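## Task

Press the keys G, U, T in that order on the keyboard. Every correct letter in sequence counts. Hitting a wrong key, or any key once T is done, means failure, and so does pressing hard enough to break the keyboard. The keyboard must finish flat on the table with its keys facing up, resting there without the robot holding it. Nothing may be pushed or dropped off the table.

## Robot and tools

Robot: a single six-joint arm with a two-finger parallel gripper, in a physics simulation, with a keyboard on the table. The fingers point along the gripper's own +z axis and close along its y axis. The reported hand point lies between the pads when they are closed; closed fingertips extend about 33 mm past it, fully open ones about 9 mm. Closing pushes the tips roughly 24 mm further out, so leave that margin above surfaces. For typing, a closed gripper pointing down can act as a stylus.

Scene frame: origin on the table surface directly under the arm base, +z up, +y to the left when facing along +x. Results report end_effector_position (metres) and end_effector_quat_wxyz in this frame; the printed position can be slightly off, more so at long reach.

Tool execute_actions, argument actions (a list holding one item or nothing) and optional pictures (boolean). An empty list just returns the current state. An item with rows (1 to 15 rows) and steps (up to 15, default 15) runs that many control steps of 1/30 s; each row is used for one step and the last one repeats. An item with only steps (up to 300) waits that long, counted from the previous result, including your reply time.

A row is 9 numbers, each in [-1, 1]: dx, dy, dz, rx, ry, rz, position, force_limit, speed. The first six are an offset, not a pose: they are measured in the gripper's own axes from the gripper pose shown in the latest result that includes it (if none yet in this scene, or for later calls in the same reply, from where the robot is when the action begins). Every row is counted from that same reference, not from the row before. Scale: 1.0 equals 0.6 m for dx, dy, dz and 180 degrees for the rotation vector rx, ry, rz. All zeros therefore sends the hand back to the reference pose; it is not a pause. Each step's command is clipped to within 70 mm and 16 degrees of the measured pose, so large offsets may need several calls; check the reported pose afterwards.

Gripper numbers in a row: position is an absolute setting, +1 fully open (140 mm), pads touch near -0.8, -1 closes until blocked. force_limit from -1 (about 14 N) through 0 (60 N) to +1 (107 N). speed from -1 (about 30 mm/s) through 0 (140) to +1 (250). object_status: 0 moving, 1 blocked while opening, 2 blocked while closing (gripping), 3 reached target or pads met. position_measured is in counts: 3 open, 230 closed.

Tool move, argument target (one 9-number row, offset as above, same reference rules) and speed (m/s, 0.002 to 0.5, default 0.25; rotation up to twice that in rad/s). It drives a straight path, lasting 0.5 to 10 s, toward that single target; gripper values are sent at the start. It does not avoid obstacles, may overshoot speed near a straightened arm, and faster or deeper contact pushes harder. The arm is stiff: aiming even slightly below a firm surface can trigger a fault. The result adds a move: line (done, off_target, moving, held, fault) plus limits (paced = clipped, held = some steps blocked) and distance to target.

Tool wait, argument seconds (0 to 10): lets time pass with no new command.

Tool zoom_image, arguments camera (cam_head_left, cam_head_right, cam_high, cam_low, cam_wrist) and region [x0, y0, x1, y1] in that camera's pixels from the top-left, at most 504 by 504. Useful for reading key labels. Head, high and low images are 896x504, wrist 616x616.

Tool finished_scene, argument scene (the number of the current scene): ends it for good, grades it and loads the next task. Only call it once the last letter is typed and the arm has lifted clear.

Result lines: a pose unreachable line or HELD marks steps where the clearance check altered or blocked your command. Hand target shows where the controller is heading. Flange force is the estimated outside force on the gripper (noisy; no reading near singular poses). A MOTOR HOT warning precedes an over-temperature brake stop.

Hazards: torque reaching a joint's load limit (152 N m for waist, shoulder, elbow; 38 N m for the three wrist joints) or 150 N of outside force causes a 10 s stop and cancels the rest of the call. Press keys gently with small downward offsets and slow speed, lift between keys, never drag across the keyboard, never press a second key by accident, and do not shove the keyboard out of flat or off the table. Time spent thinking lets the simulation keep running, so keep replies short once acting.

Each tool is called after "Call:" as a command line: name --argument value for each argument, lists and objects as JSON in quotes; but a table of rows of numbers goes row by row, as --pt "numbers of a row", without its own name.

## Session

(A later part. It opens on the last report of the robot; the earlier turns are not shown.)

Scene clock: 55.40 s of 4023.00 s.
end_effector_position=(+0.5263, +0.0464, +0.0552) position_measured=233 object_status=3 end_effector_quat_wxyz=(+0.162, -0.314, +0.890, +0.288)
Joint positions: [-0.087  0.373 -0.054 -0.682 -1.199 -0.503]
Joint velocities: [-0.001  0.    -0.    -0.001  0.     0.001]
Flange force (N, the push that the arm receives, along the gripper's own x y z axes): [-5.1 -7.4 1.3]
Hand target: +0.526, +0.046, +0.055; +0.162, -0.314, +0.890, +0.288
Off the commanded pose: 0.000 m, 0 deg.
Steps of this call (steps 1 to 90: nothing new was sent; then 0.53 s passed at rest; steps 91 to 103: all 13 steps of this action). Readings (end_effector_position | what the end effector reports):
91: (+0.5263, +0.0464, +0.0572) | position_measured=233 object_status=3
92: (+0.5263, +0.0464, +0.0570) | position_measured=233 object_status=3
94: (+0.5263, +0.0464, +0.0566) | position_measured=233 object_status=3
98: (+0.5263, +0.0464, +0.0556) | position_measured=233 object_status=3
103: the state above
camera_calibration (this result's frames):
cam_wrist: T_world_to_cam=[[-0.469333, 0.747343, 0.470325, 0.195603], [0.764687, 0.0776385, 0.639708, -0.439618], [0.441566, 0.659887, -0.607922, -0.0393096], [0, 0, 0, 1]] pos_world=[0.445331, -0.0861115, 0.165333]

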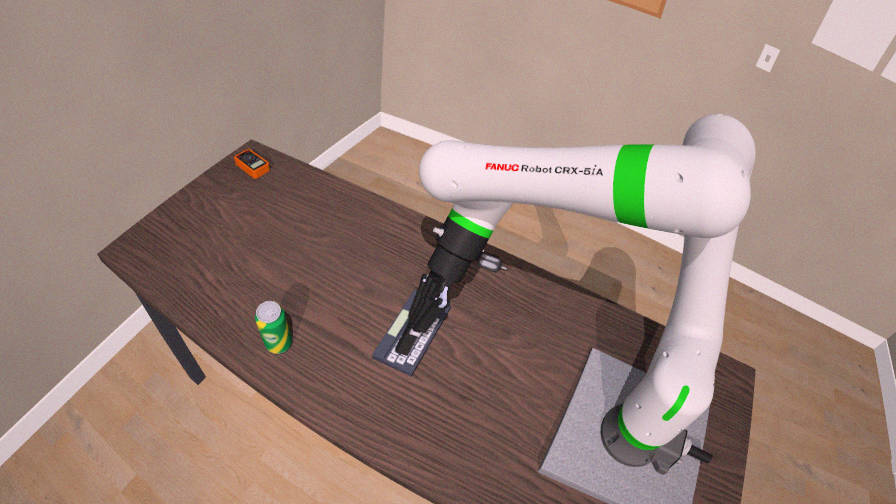

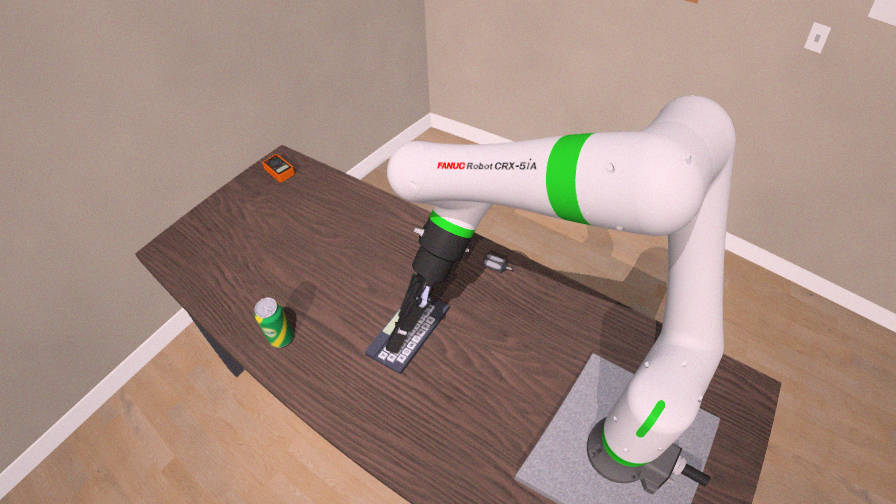

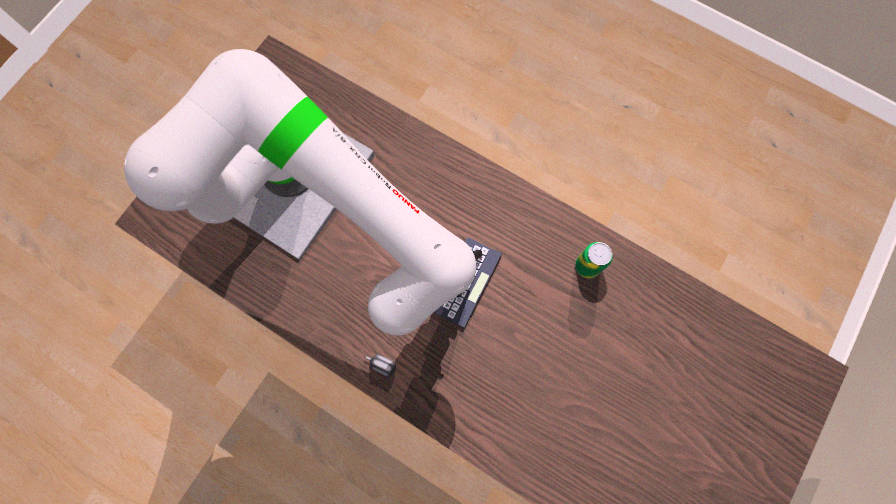

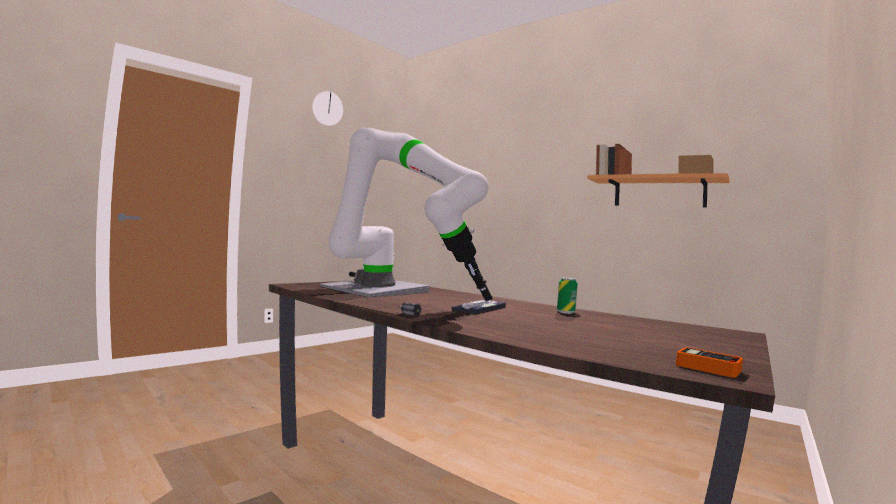

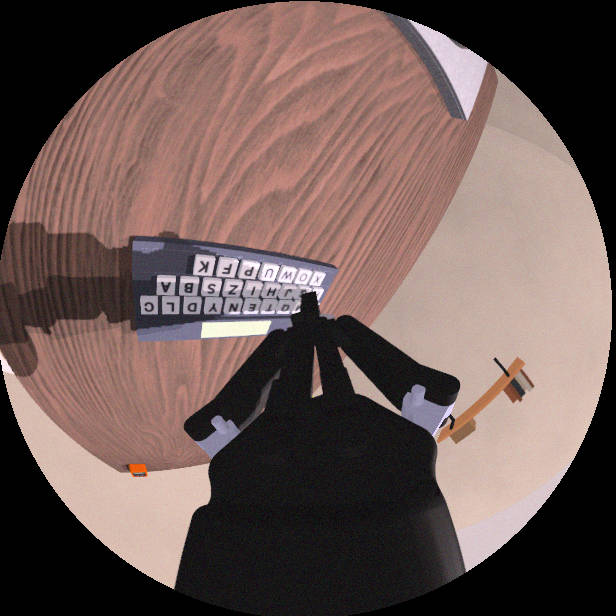

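Display empty. Another 1.5 mm down.

Call:
execute_actions --actions '[{"rows": [[0.0002,-0.00017,0.00033,0,0,0,-1,0,0],[0.00039,-0.00034,0.00065,0,0,0,-1,0,0],[0.00059,-0.00051,0.00098,0,0,0,-1,0,0],[0.00078,-0.00068,0.0013,0,0,0,-1,0,0],[0.00098,-0.00085,0.00163,0,0,0,-1,0,0],[0.00117,-0.00102,0.00195,0,0,0,-1,0,0]], "steps": 11}]'

Call:
zoom_image --camera "cam_wrist" --region '[190, 250, 350, 345]'

Scene clock: 57.30 s of 4023.00 s.
end_effector_position=(+0.5264, +0.0464, +0.0537) position_measured=233 object_status=3 end_effector_quat_wxyz=(+0.162, -0.314, +0.890, +0.288)
Joint positions: [-0.087  0.375 -0.055 -0.682 -1.197 -0.5  ]
Joint velocities: [ 0.002  0.001 -0.    -0.    -0.001 -0.   ]
Flange force (N, the push that the arm receives, along the gripper's own x y z axes): [-4.2 -6.6 0.4]
Hand target: +0.526, +0.046, +0.054; +0.162, -0.314, +0.890, +0.288
Off the commanded pose: 0.000 m, 0 deg.
Steps of this call (steps 1 to 46: nothing new was sent; steps 47 to 57: all 11 steps of this action). Readings (end_effector_position | what the end effector reports):
47: (+0.5264, +0.0464, +0.0552) | position_measured=233 object_status=3
48: (+0.5264, +0.0464, +0.0550) | position_measured=233 object_status=3
50: (+0.5263, +0.0464, +0.0546) | position_measured=233 object_status=3
54: (+0.5263, +0.0464, +0.0538) | position_measured=233 object_status=3
57: the state above
camera_calibration (this result's frames):
cam_wrist: T_world_to_cam=[[-0.469333, 0.747345, 0.470322, 0.196305], [0.764682, 0.0776339, 0.639714, -0.438665], [0.441574, 0.659886, -0.607917, -0.0402203], [0, 0, 0, 1]] pos_world=[0.445332, -0.0861117, 0.163843]

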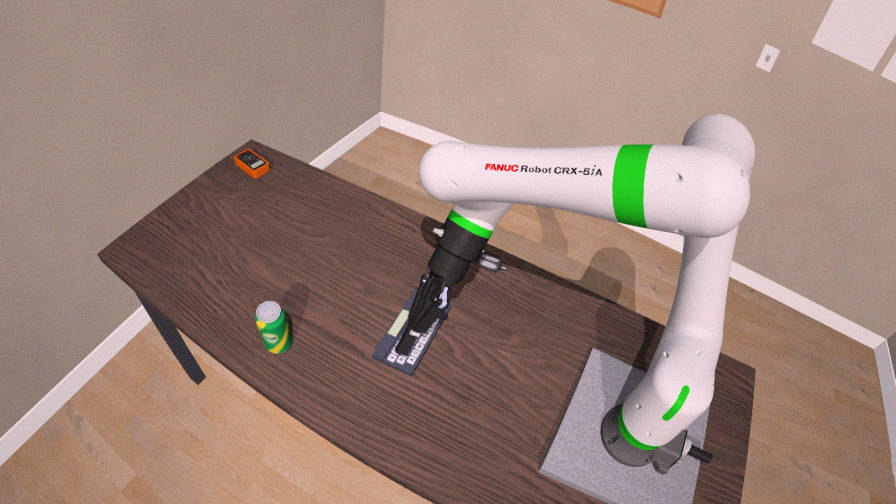

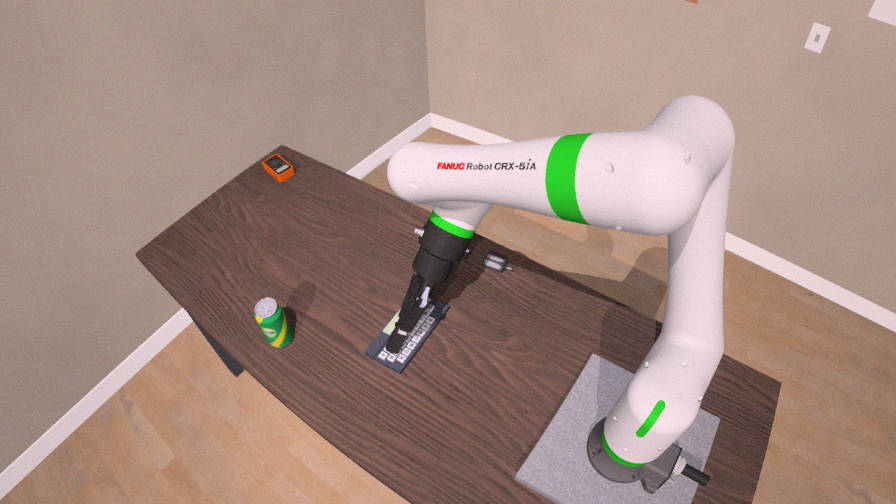

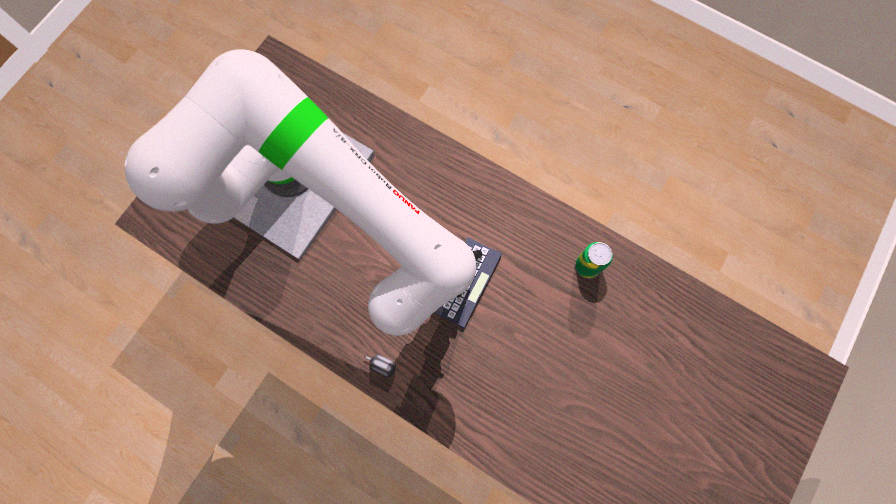

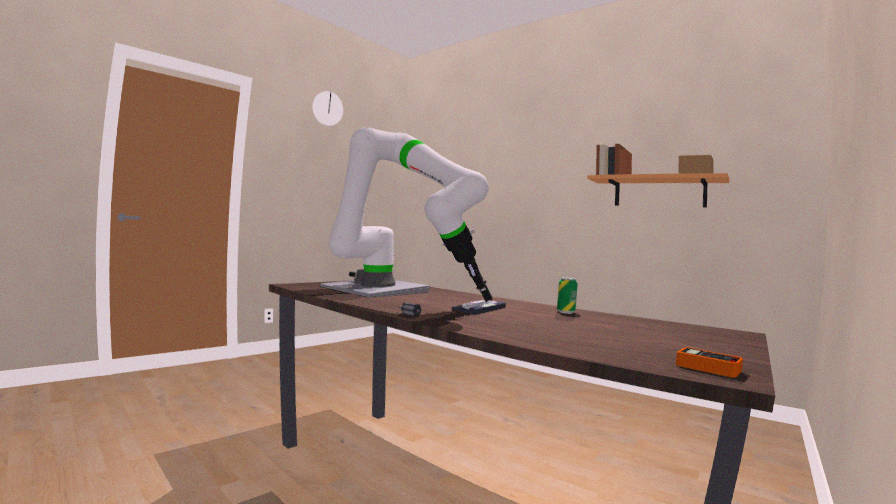

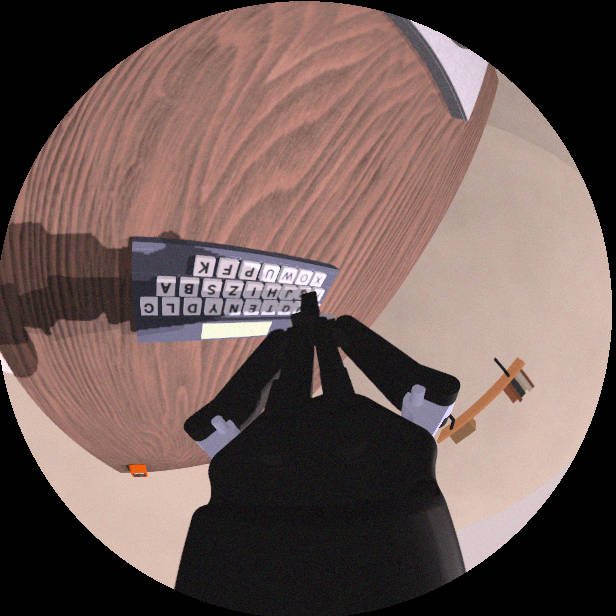

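Region (190, 250, 350, 345) of cam_wrist's 616x616 image, scaled by 3.150, with more detail than that image has; it fills the top 299 rows of this view, and the rest is white.

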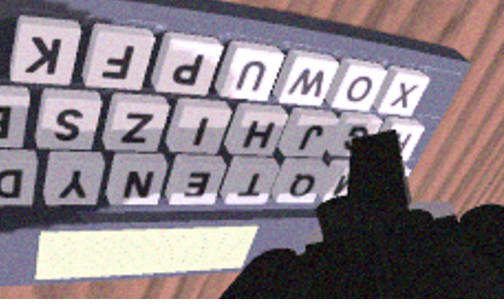

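Call:
execute_actions --actions '[{"rows": [[0.0002,-0.00017,0.00033,0,0,0,-1,0,0],[0.00039,-0.00034,0.00065,0,0,0,-1,0,0],[0.00059,-0.00051,0.00098,0,0,0,-1,0,0],[0.0007,-0.00061,0.00117,0,0,0,-1,0,0]], "steps": 10}]'

Call:
zoom_image --camera "cam_wrist" --region '[190, 250, 350, 345]'

Scene clock: 58.97 s of 4023.00 s.
end_effector_position=(+0.5264, +0.0464, +0.0529) position_measured=233 object_status=3 end_effector_quat_wxyz=(+0.162, -0.314, +0.890, +0.288)
Joint positions: [-0.087  0.377 -0.056 -0.683 -1.196 -0.499]
Joint velocities: [ 0.001  0.    -0.    -0.     0.001  0.   ]
Flange force (N, the push that the arm receives, along the gripper's own x y z axes): [-4.9 -8.4 1.5]
Hand target: +0.526, +0.046, +0.053; +0.162, -0.314, +0.890, +0.288
Off the commanded pose: 0.000 m, 0 deg.
Steps of this call (steps 1 to 40: nothing new was sent; steps 41 to 50: all 10 steps of this action). Readings (end_effector_position | what the end effector reports):
41: (+0.5264, +0.0464, +0.0537) | position_measured=233 object_status=3
42: (+0.5264, +0.0464, +0.0535) | position_measured=233 object_status=3
44: (+0.5263, +0.0464, +0.0531) | position_measured=233 object_status=3
48: (+0.5264, +0.0464, +0.0529) | position_measured=233 object_status=3
50: the state above
camera_calibration (this result's frames):
cam_wrist: T_world_to_cam=[[-0.469333, 0.747346, 0.47032, 0.196726], [0.764679, 0.0776314, 0.639718, -0.438093], [0.441579, 0.659885, -0.607915, -0.0407674], [0, 0, 0, 1]] pos_world=[0.445333, -0.0861106, 0.162949]

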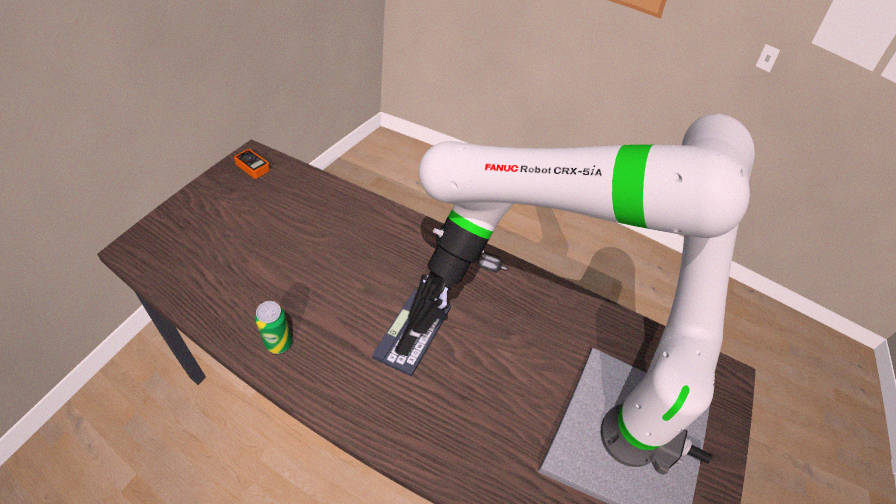

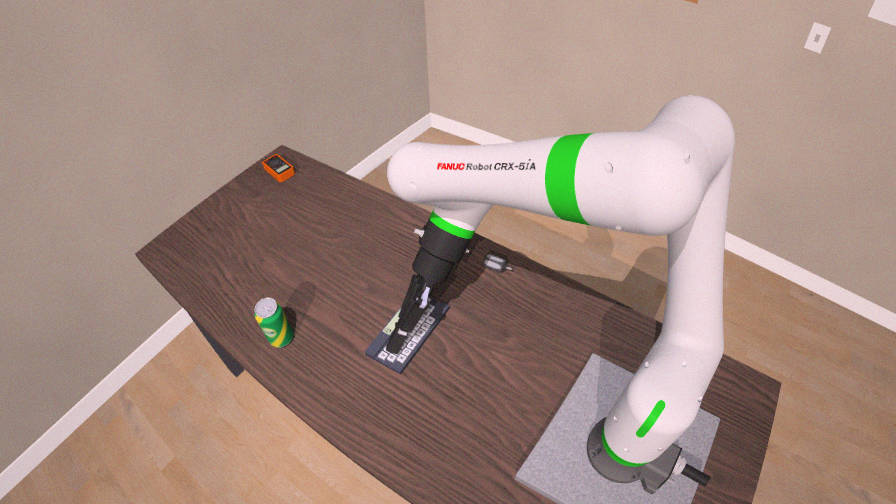

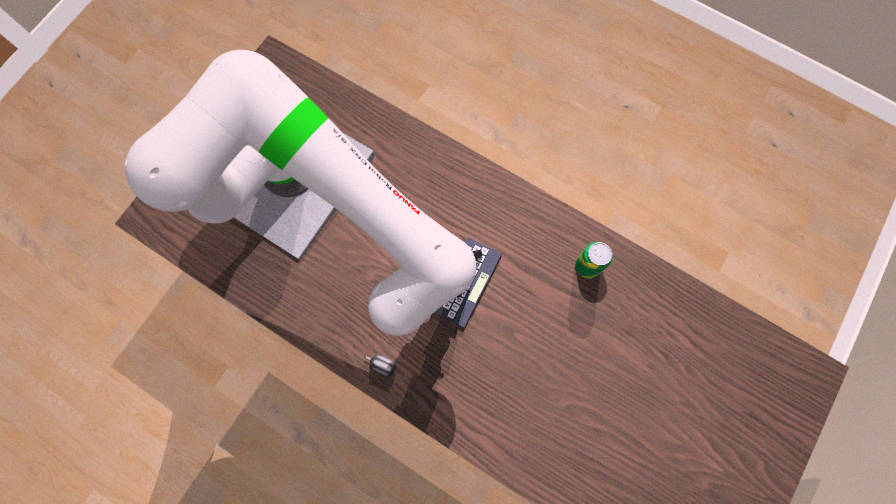

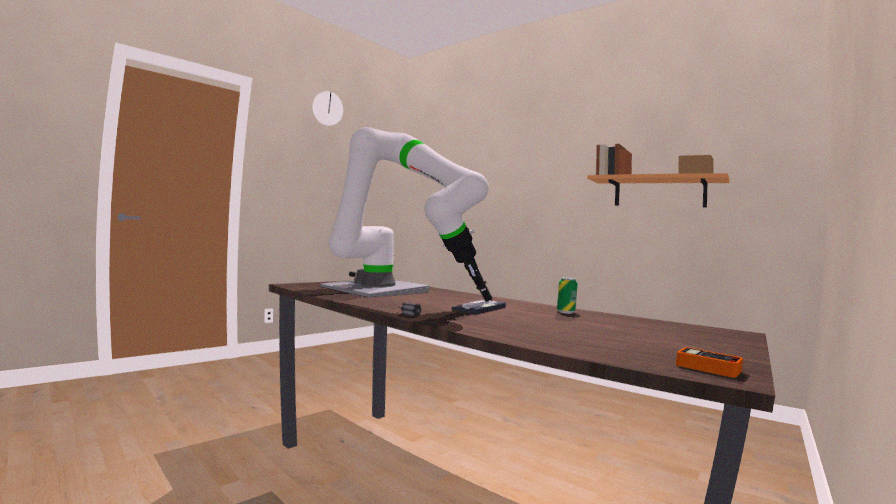

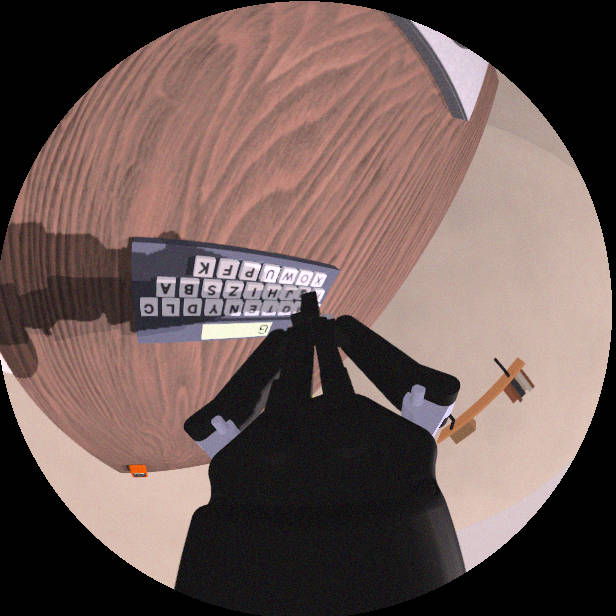

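Region (190, 250, 350, 345) of cam_wrist's 616x616 image, scaled by 3.150, with more detail than that image has; it fills the top 299 rows of this view, and the rest is white.

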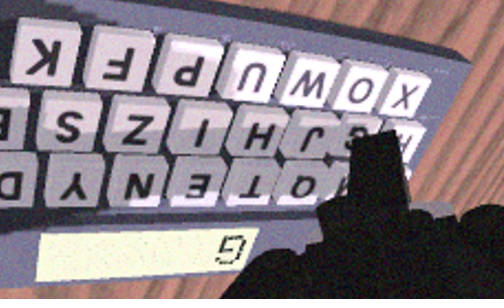

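"G" registered at z≈0.0529. Lift 8 mm, then move to U.

Call:
execute_actions --actions '[{"rows": [[-0.00078,0.00068,-0.0013,0,0,0,-1,0,0],[-0.00156,0.00137,-0.00261,0,0,0,-1,0,0],[-0.00235,0.00205,-0.00391,0,0,0,-1,0,0],[-0.00313,0.00273,-0.00521,0,0,0,-1,0,0],[-0.00391,0.00342,-0.00652,0,0,0,-1,0,0],[-0.00469,0.0041,-0.00782,0,0,0,-1,0,0],[-0.00547,0.00478,-0.00912,0,0,0,-1,0,0],[-0.00625,0.00547,-0.01043,0,0,0,-1,0,0]], "steps": 13}]' --pictures false

Call:
move --target '[0.0589, -0.0374, -0.0549, 0, 0, 0, -1, 0, 0]' --speed 0.1

Call:
zoom_image --camera "cam_wrist" --region '[250, 250, 350, 330]'

Scene clock: 61.60 s of 4023.00 s.
end_effector_position=(+0.5263, +0.0463, +0.0608) position_measured=233 object_status=3 end_effector_quat_wxyz=(+0.162, -0.314, +0.890, +0.288)
Joint positions: [-0.086  0.365 -0.051 -0.679 -1.208 -0.511]
Joint velocities: [-0.    -0.001  0.     0.002 -0.001 -0.   ]
Flange force (N, the push that the arm receives, along the gripper's own x y z axes): [-5.8 -8.2 2.0]
Hand target: +0.526, +0.046, +0.061; +0.162, -0.314, +0.890, +0.288
Off the commanded pose: 0.000 m, 0 deg.
Steps of this call (steps 1 to 66: nothing new was sent; steps 67 to 79: all 13 steps of this action). Readings (end_effector_position | what the end effector reports):
67: (+0.5264, +0.0464, +0.0528) | position_measured=233 object_status=3
68: (+0.5262, +0.0464, +0.0531) | position_measured=233 object_status=3
70: (+0.5264, +0.0465, +0.0552) | position_measured=233 object_status=3
74: (+0.5264, +0.0463, +0.0593) | position_measured=233 object_status=3
79: the state above

Scene clock: 62.70 s of 4023.00 s.
end_effector_position=(+0.5109, -0.0047, +0.0609) position_measured=233 object_status=3 end_effector_quat_wxyz=(+0.162, -0.314, +0.890, +0.288)
Joint positions: [-0.187  0.37  -0.042 -0.662 -1.269 -0.437]
Joint velocities: [-0.     0.     0.    -0.001 -0.001  0.   ]
Flange force (N, the push that the arm receives, along the gripper's own x y z axes): [-3.1 -5.5 1.9]
Hand target: +0.511, -0.005, +0.061; +0.162, -0.314, +0.890, +0.288
Off the commanded pose: 0.000 m, 0 deg.
move: done
camera_calibration (this result's frames):
cam_wrist: T_world_to_cam=[[-0.469391, 0.74748, 0.470048, 0.223901], [0.764609, 0.0778276, 0.639778, -0.427424], [0.441639, 0.659709, -0.608062, 0.00458139], [0, 0, 0, 1]] pos_world=[0.429886, -0.137119, 0.170998]

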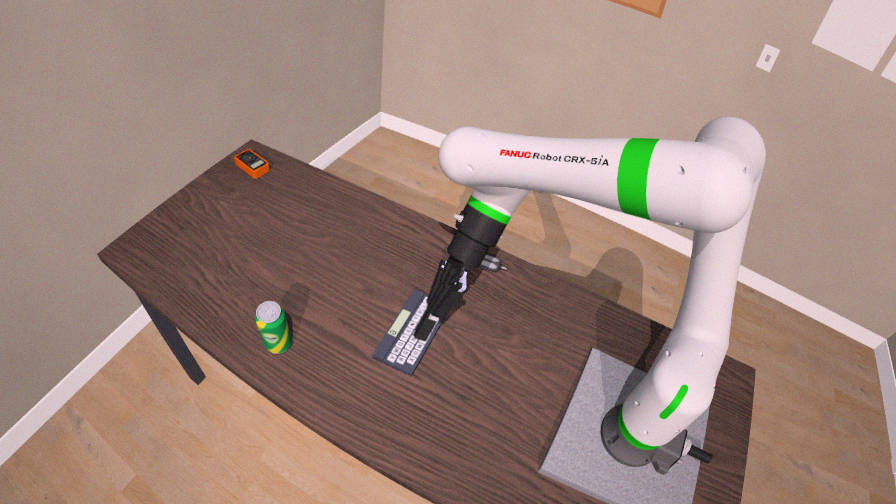

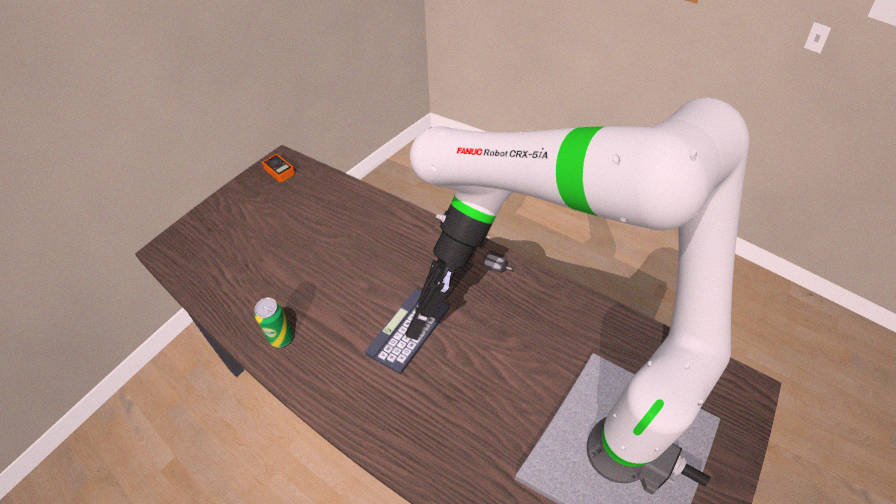

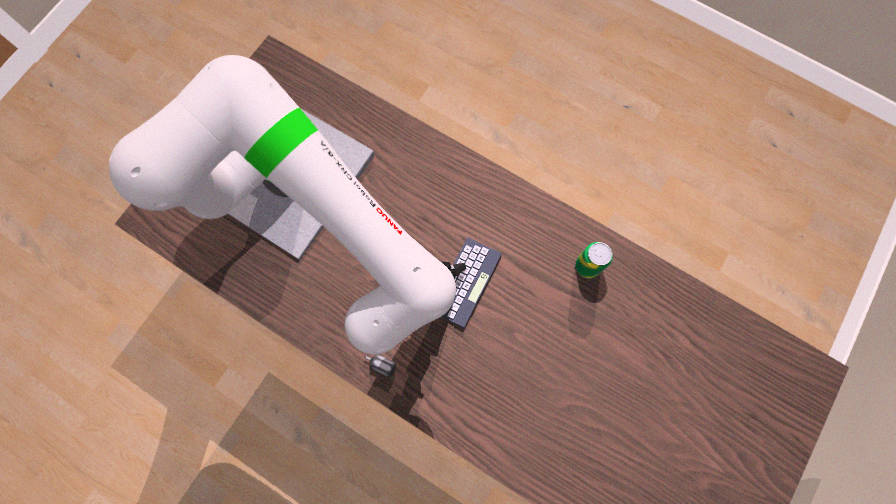

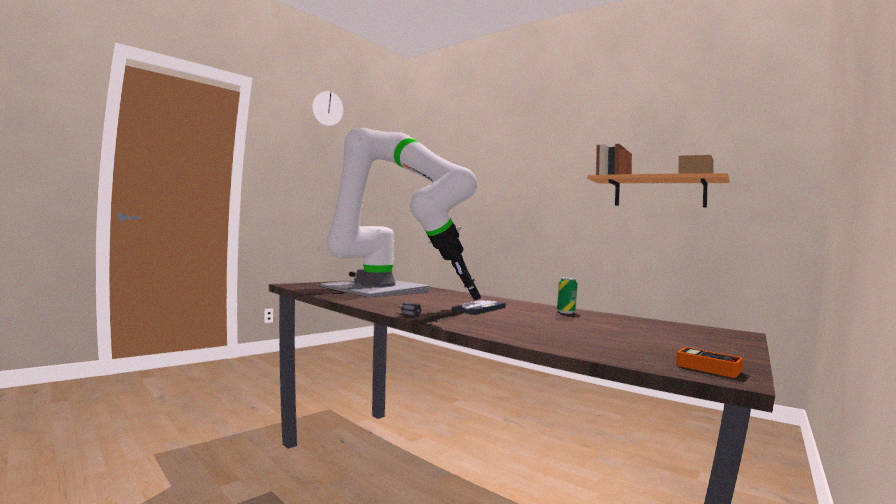

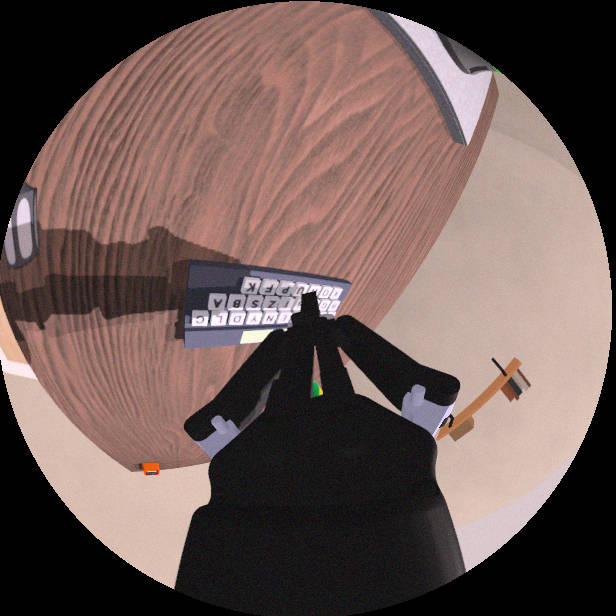

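Region (250, 250, 350, 330) of cam_wrist's 616x616 image, scaled by 5.040, with more detail than that image has; it fills the top 403 rows of this view, and the rest is white.

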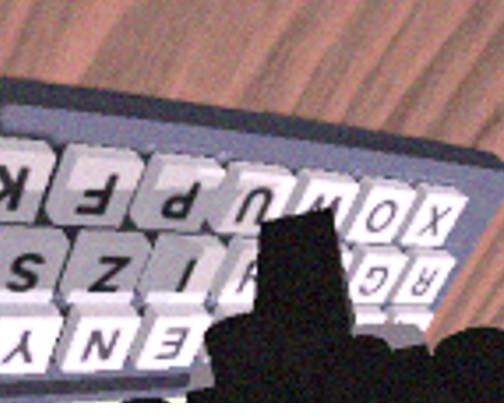

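Call:
execute_actions --actions '[{"rows": [[0.00063,-0.00055,0.00104,0,0,0,-1,0,0],[0.00125,-0.00109,0.00208,0,0,0,-1,0,0],[0.00188,-0.00164,0.00313,0,0,0,-1,0,0],[0.0025,-0.00219,0.00417,0,0,0,-1,0,0],[0.00313,-0.00273,0.00521,0,0,0,-1,0,0],[0.00375,-0.00328,0.00625,0,0,0,-1,0,0],[0.00422,-0.00369,0.00704,0,0,0,-1,0,0],[0.00469,-0.0041,0.00782,0,0,0,-1,0,0],[0.00508,-0.00444,0.00847,0,0,0,-1,0,0],[0.00547,-0.00478,0.00912,0,0,0,-1,0,0],[0.00586,-0.00512,0.00977,0,0,0,-1,0,0],[0.00618,-0.0054,0.01029,0,0,0,-1,0,0]], "steps": 15}]'

Call:
zoom_image --camera "cam_high" --region '[430, 230, 530, 335]'

Scene clock: 66.10 s of 4023.00 s.
end_effector_position=(+0.5109, -0.0047, +0.0530) position_measured=233 object_status=3 end_effector_quat_wxyz=(+0.162, -0.314, +0.890, +0.288)
Joint positions: [-0.188  0.381 -0.047 -0.665 -1.256 -0.426]
Joint velocities: [-0.001  0.001 -0.001 -0.001  0.001  0.002]
Flange force (N, the push that the arm receives, along the gripper's own x y z axes): [-1.8 -6.1 1.3]
Hand target: +0.511, -0.005, +0.053; +0.162, -0.314, +0.890, +0.288
Off the commanded pose: 0.000 m, 0 deg.
Steps of this call (steps 1 to 87: nothing new was sent; steps 88 to 102: all 15 steps of this action). Readings (end_effector_position | what the end effector reports):
88: (+0.5109, -0.0047, +0.0608) | position_measured=233 object_status=3
89: (+0.5109, -0.0048, +0.0604) | position_measured=233 object_status=3
91: (+0.5108, -0.0049, +0.0588) | position_measured=233 object_status=3
95: (+0.5109, -0.0048, +0.0557) | position_measured=233 object_status=3
102: the state above
camera_calibration (this result's frames):
cam_wrist: T_world_to_cam=[[-0.469383, 0.747493, 0.470036, 0.227612], [0.764608, 0.0778254, 0.63978, -0.422396], [0.44165, 0.659695, -0.608069, -0.000193045], [0, 0, 0, 1]] pos_world=[0.42989, -0.137138, 0.163137]

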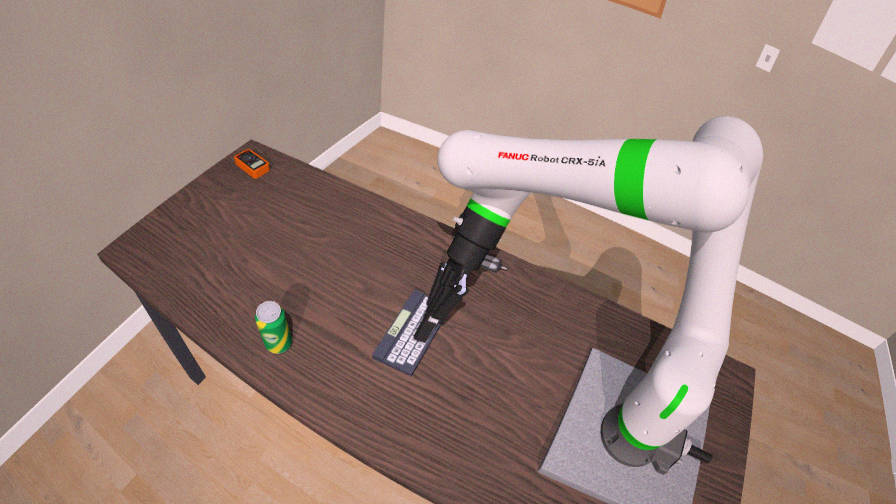

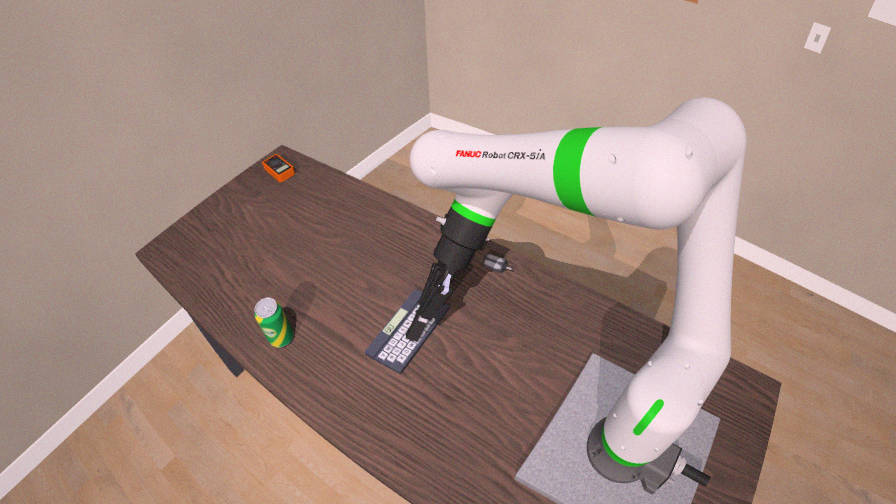

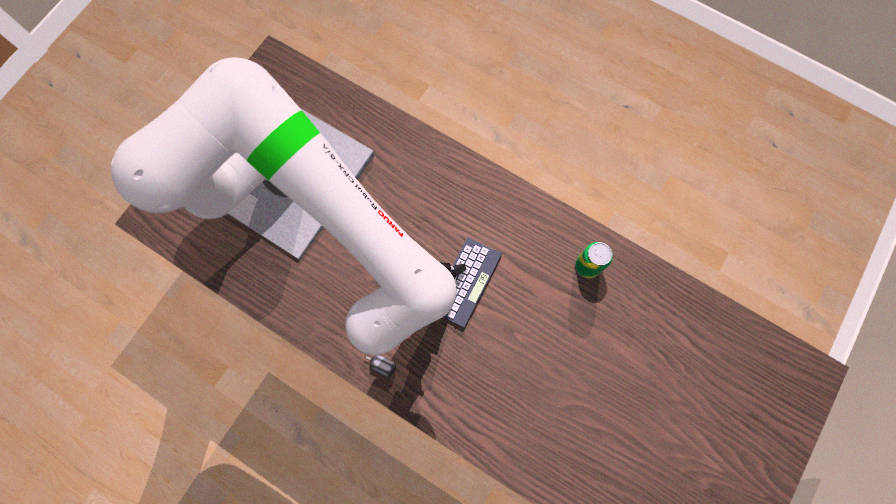

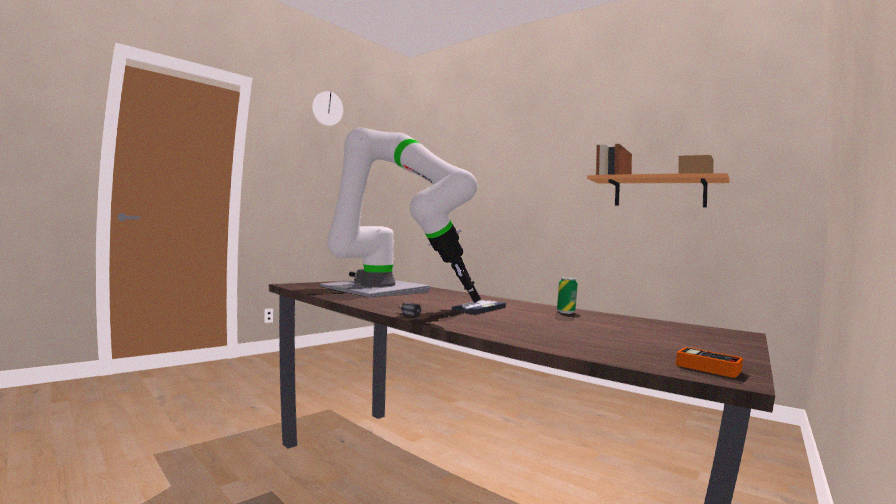

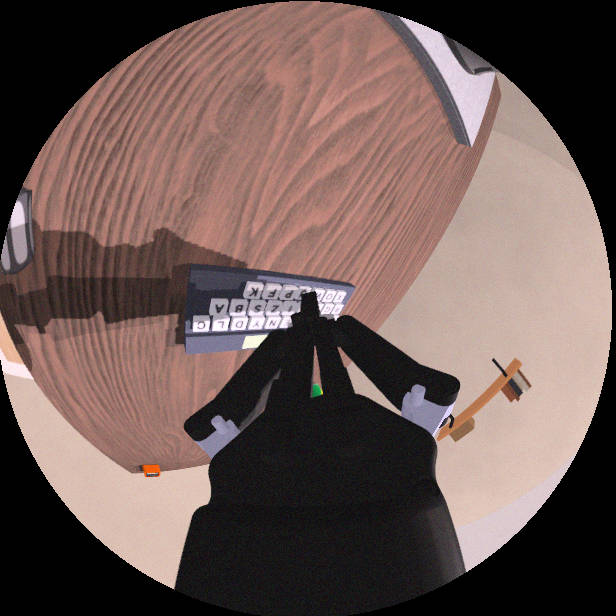

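Region (430, 230, 530, 335) of cam_high's 896x504 image, scaled by 4.800, with more detail than that image has; it fills the left 480 columns of this view, and the rest is white.

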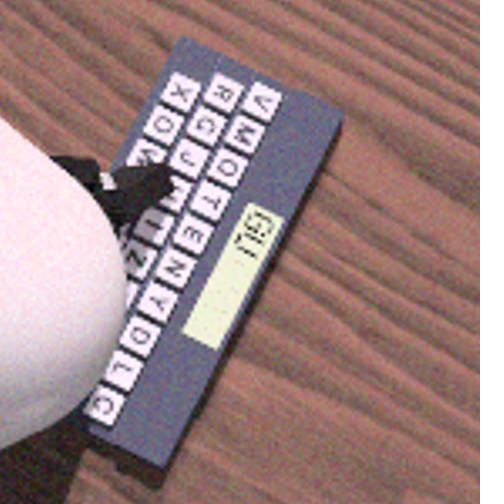

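"GU" shown. Lift 8 mm and move to T.

Call:
execute_actions --actions '[{"rows": [[-0.00078,0.00068,-0.0013,0,0,0,-1,0,0],[-0.00156,0.00137,-0.00261,0,0,0,-1,0,0],[-0.00235,0.00205,-0.00391,0,0,0,-1,0,0],[-0.00313,0.00273,-0.00521,0,0,0,-1,0,0],[-0.00391,0.00342,-0.00652,0,0,0,-1,0,0],[-0.00469,0.0041,-0.00782,0,0,0,-1,0,0],[-0.00547,0.00478,-0.00912,0,0,0,-1,0,0],[-0.00618,0.0054,-0.01029,0,0,0,-1,0,0]], "steps": 13}]' --pictures false

Call:
move --target '[-0.0618, -0.0220, 0.0256, 0, 0, 0, -1, 0, 0]' --speed 0.1

Call:
zoom_image --camera "cam_wrist" --region '[250, 250, 350, 330]'

Scene clock: 69.10 s of 4023.00 s.
end_effector_position=(+0.5109, -0.0047, +0.0609) position_measured=233 object_status=3 end_effector_quat_wxyz=(+0.162, -0.314, +0.890, +0.288)
Joint positions: [-0.187  0.37  -0.042 -0.662 -1.269 -0.437]
Joint velocities: [ 0.  0.  0. -0. -0. -0.]
Flange force (N, the push that the arm receives, along the gripper's own x y z axes): [-2.3 -6.8 0.0]
Hand target: +0.511, -0.005, +0.061; +0.162, -0.314, +0.890, +0.288
Off the commanded pose: 0.000 m, 0 deg.
Steps of this call (steps 1 to 77: nothing new was sent; steps 78 to 90: all 13 steps of this action). Readings (end_effector_position | what the end effector reports):
78: (+0.5109, -0.0047, +0.0530) | position_measured=233 object_status=3
79: (+0.5108, -0.0046, +0.0533) | position_measured=233 object_status=3
81: (+0.5110, -0.0046, +0.0554) | position_measured=233 object_status=3
85: (+0.5110, -0.0048, +0.0595) | position_measured=233 object_status=3
90: the state above

Scene clock: 70.10 s of 4023.00 s.
end_effector_position=(+0.5490, +0.0136, +0.0609) position_measured=233 object_status=3 end_effector_quat_wxyz=(+0.162, -0.314, +0.890, +0.288)
Joint positions: [-0.139  0.431  0.044 -0.665 -1.261 -0.489]
Joint velocities: [-0.001  0.     0.     0.    -0.    -0.001]
Flange force (N, the push that the arm receives, along the gripper's own x y z axes): [-4.3 -8.1 1.5]
Hand target: +0.549, +0.014, +0.061; +0.162, -0.314, +0.890, +0.288
Off the commanded pose: 0.000 m, 0 deg.
move: done
camera_calibration (this result's frames):
cam_wrist: T_world_to_cam=[[-0.469365, 0.747431, 0.470153, 0.228092], [0.764596, 0.0776881, 0.63981, -0.457955], [0.441689, 0.659781, -0.607947, -0.0243555], [0, 0, 0, 1]] pos_world=[0.467966, -0.118836, 0.170959]

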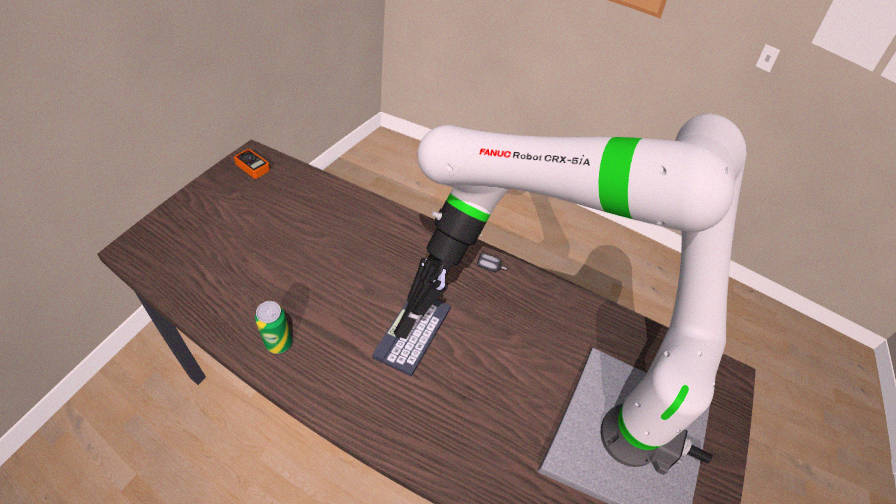

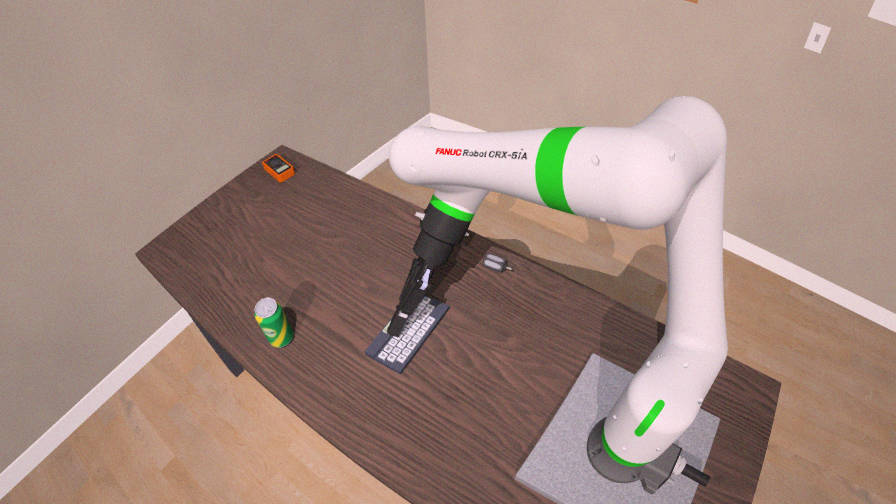

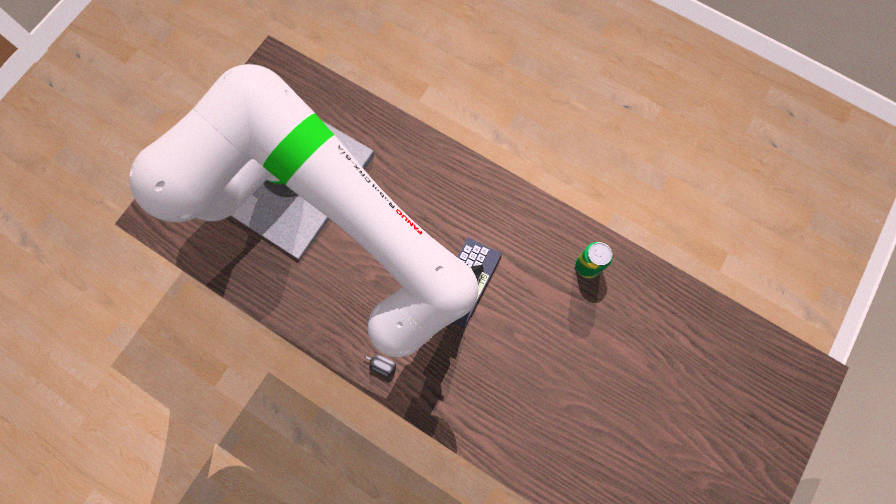

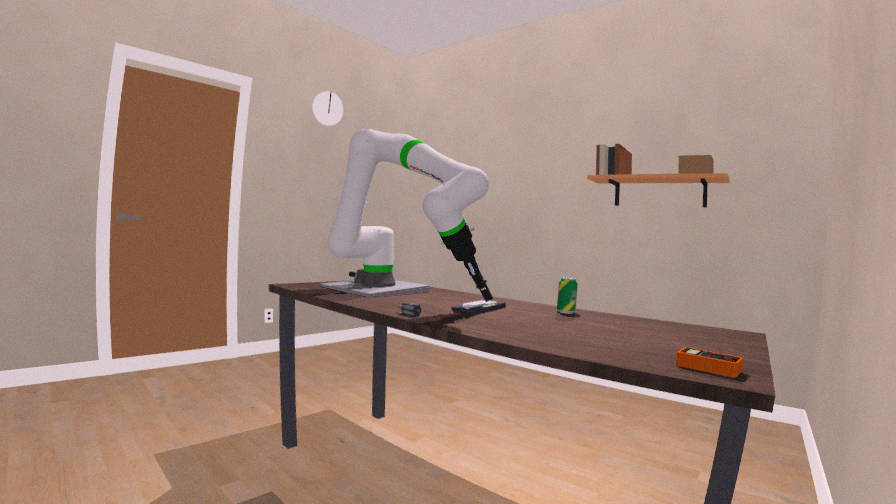

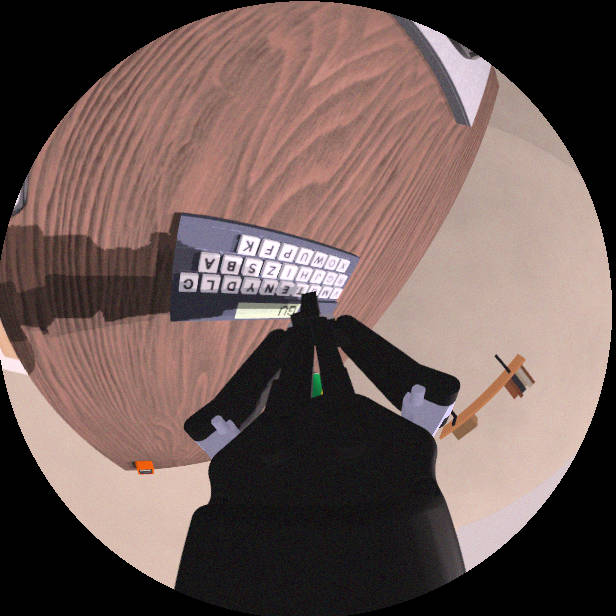

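Region (250, 250, 350, 330) of cam_wrist's 616x616 image, scaled by 5.040, with more detail than that image has; it fills the top 403 rows of this view, and the rest is white.

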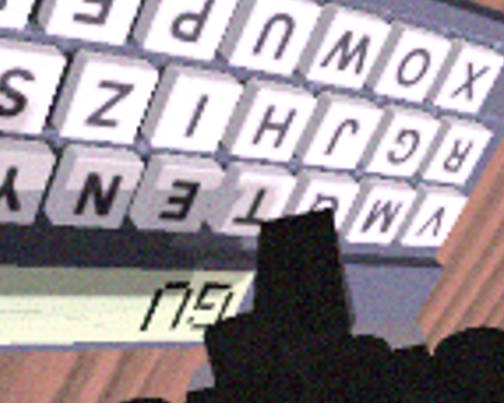

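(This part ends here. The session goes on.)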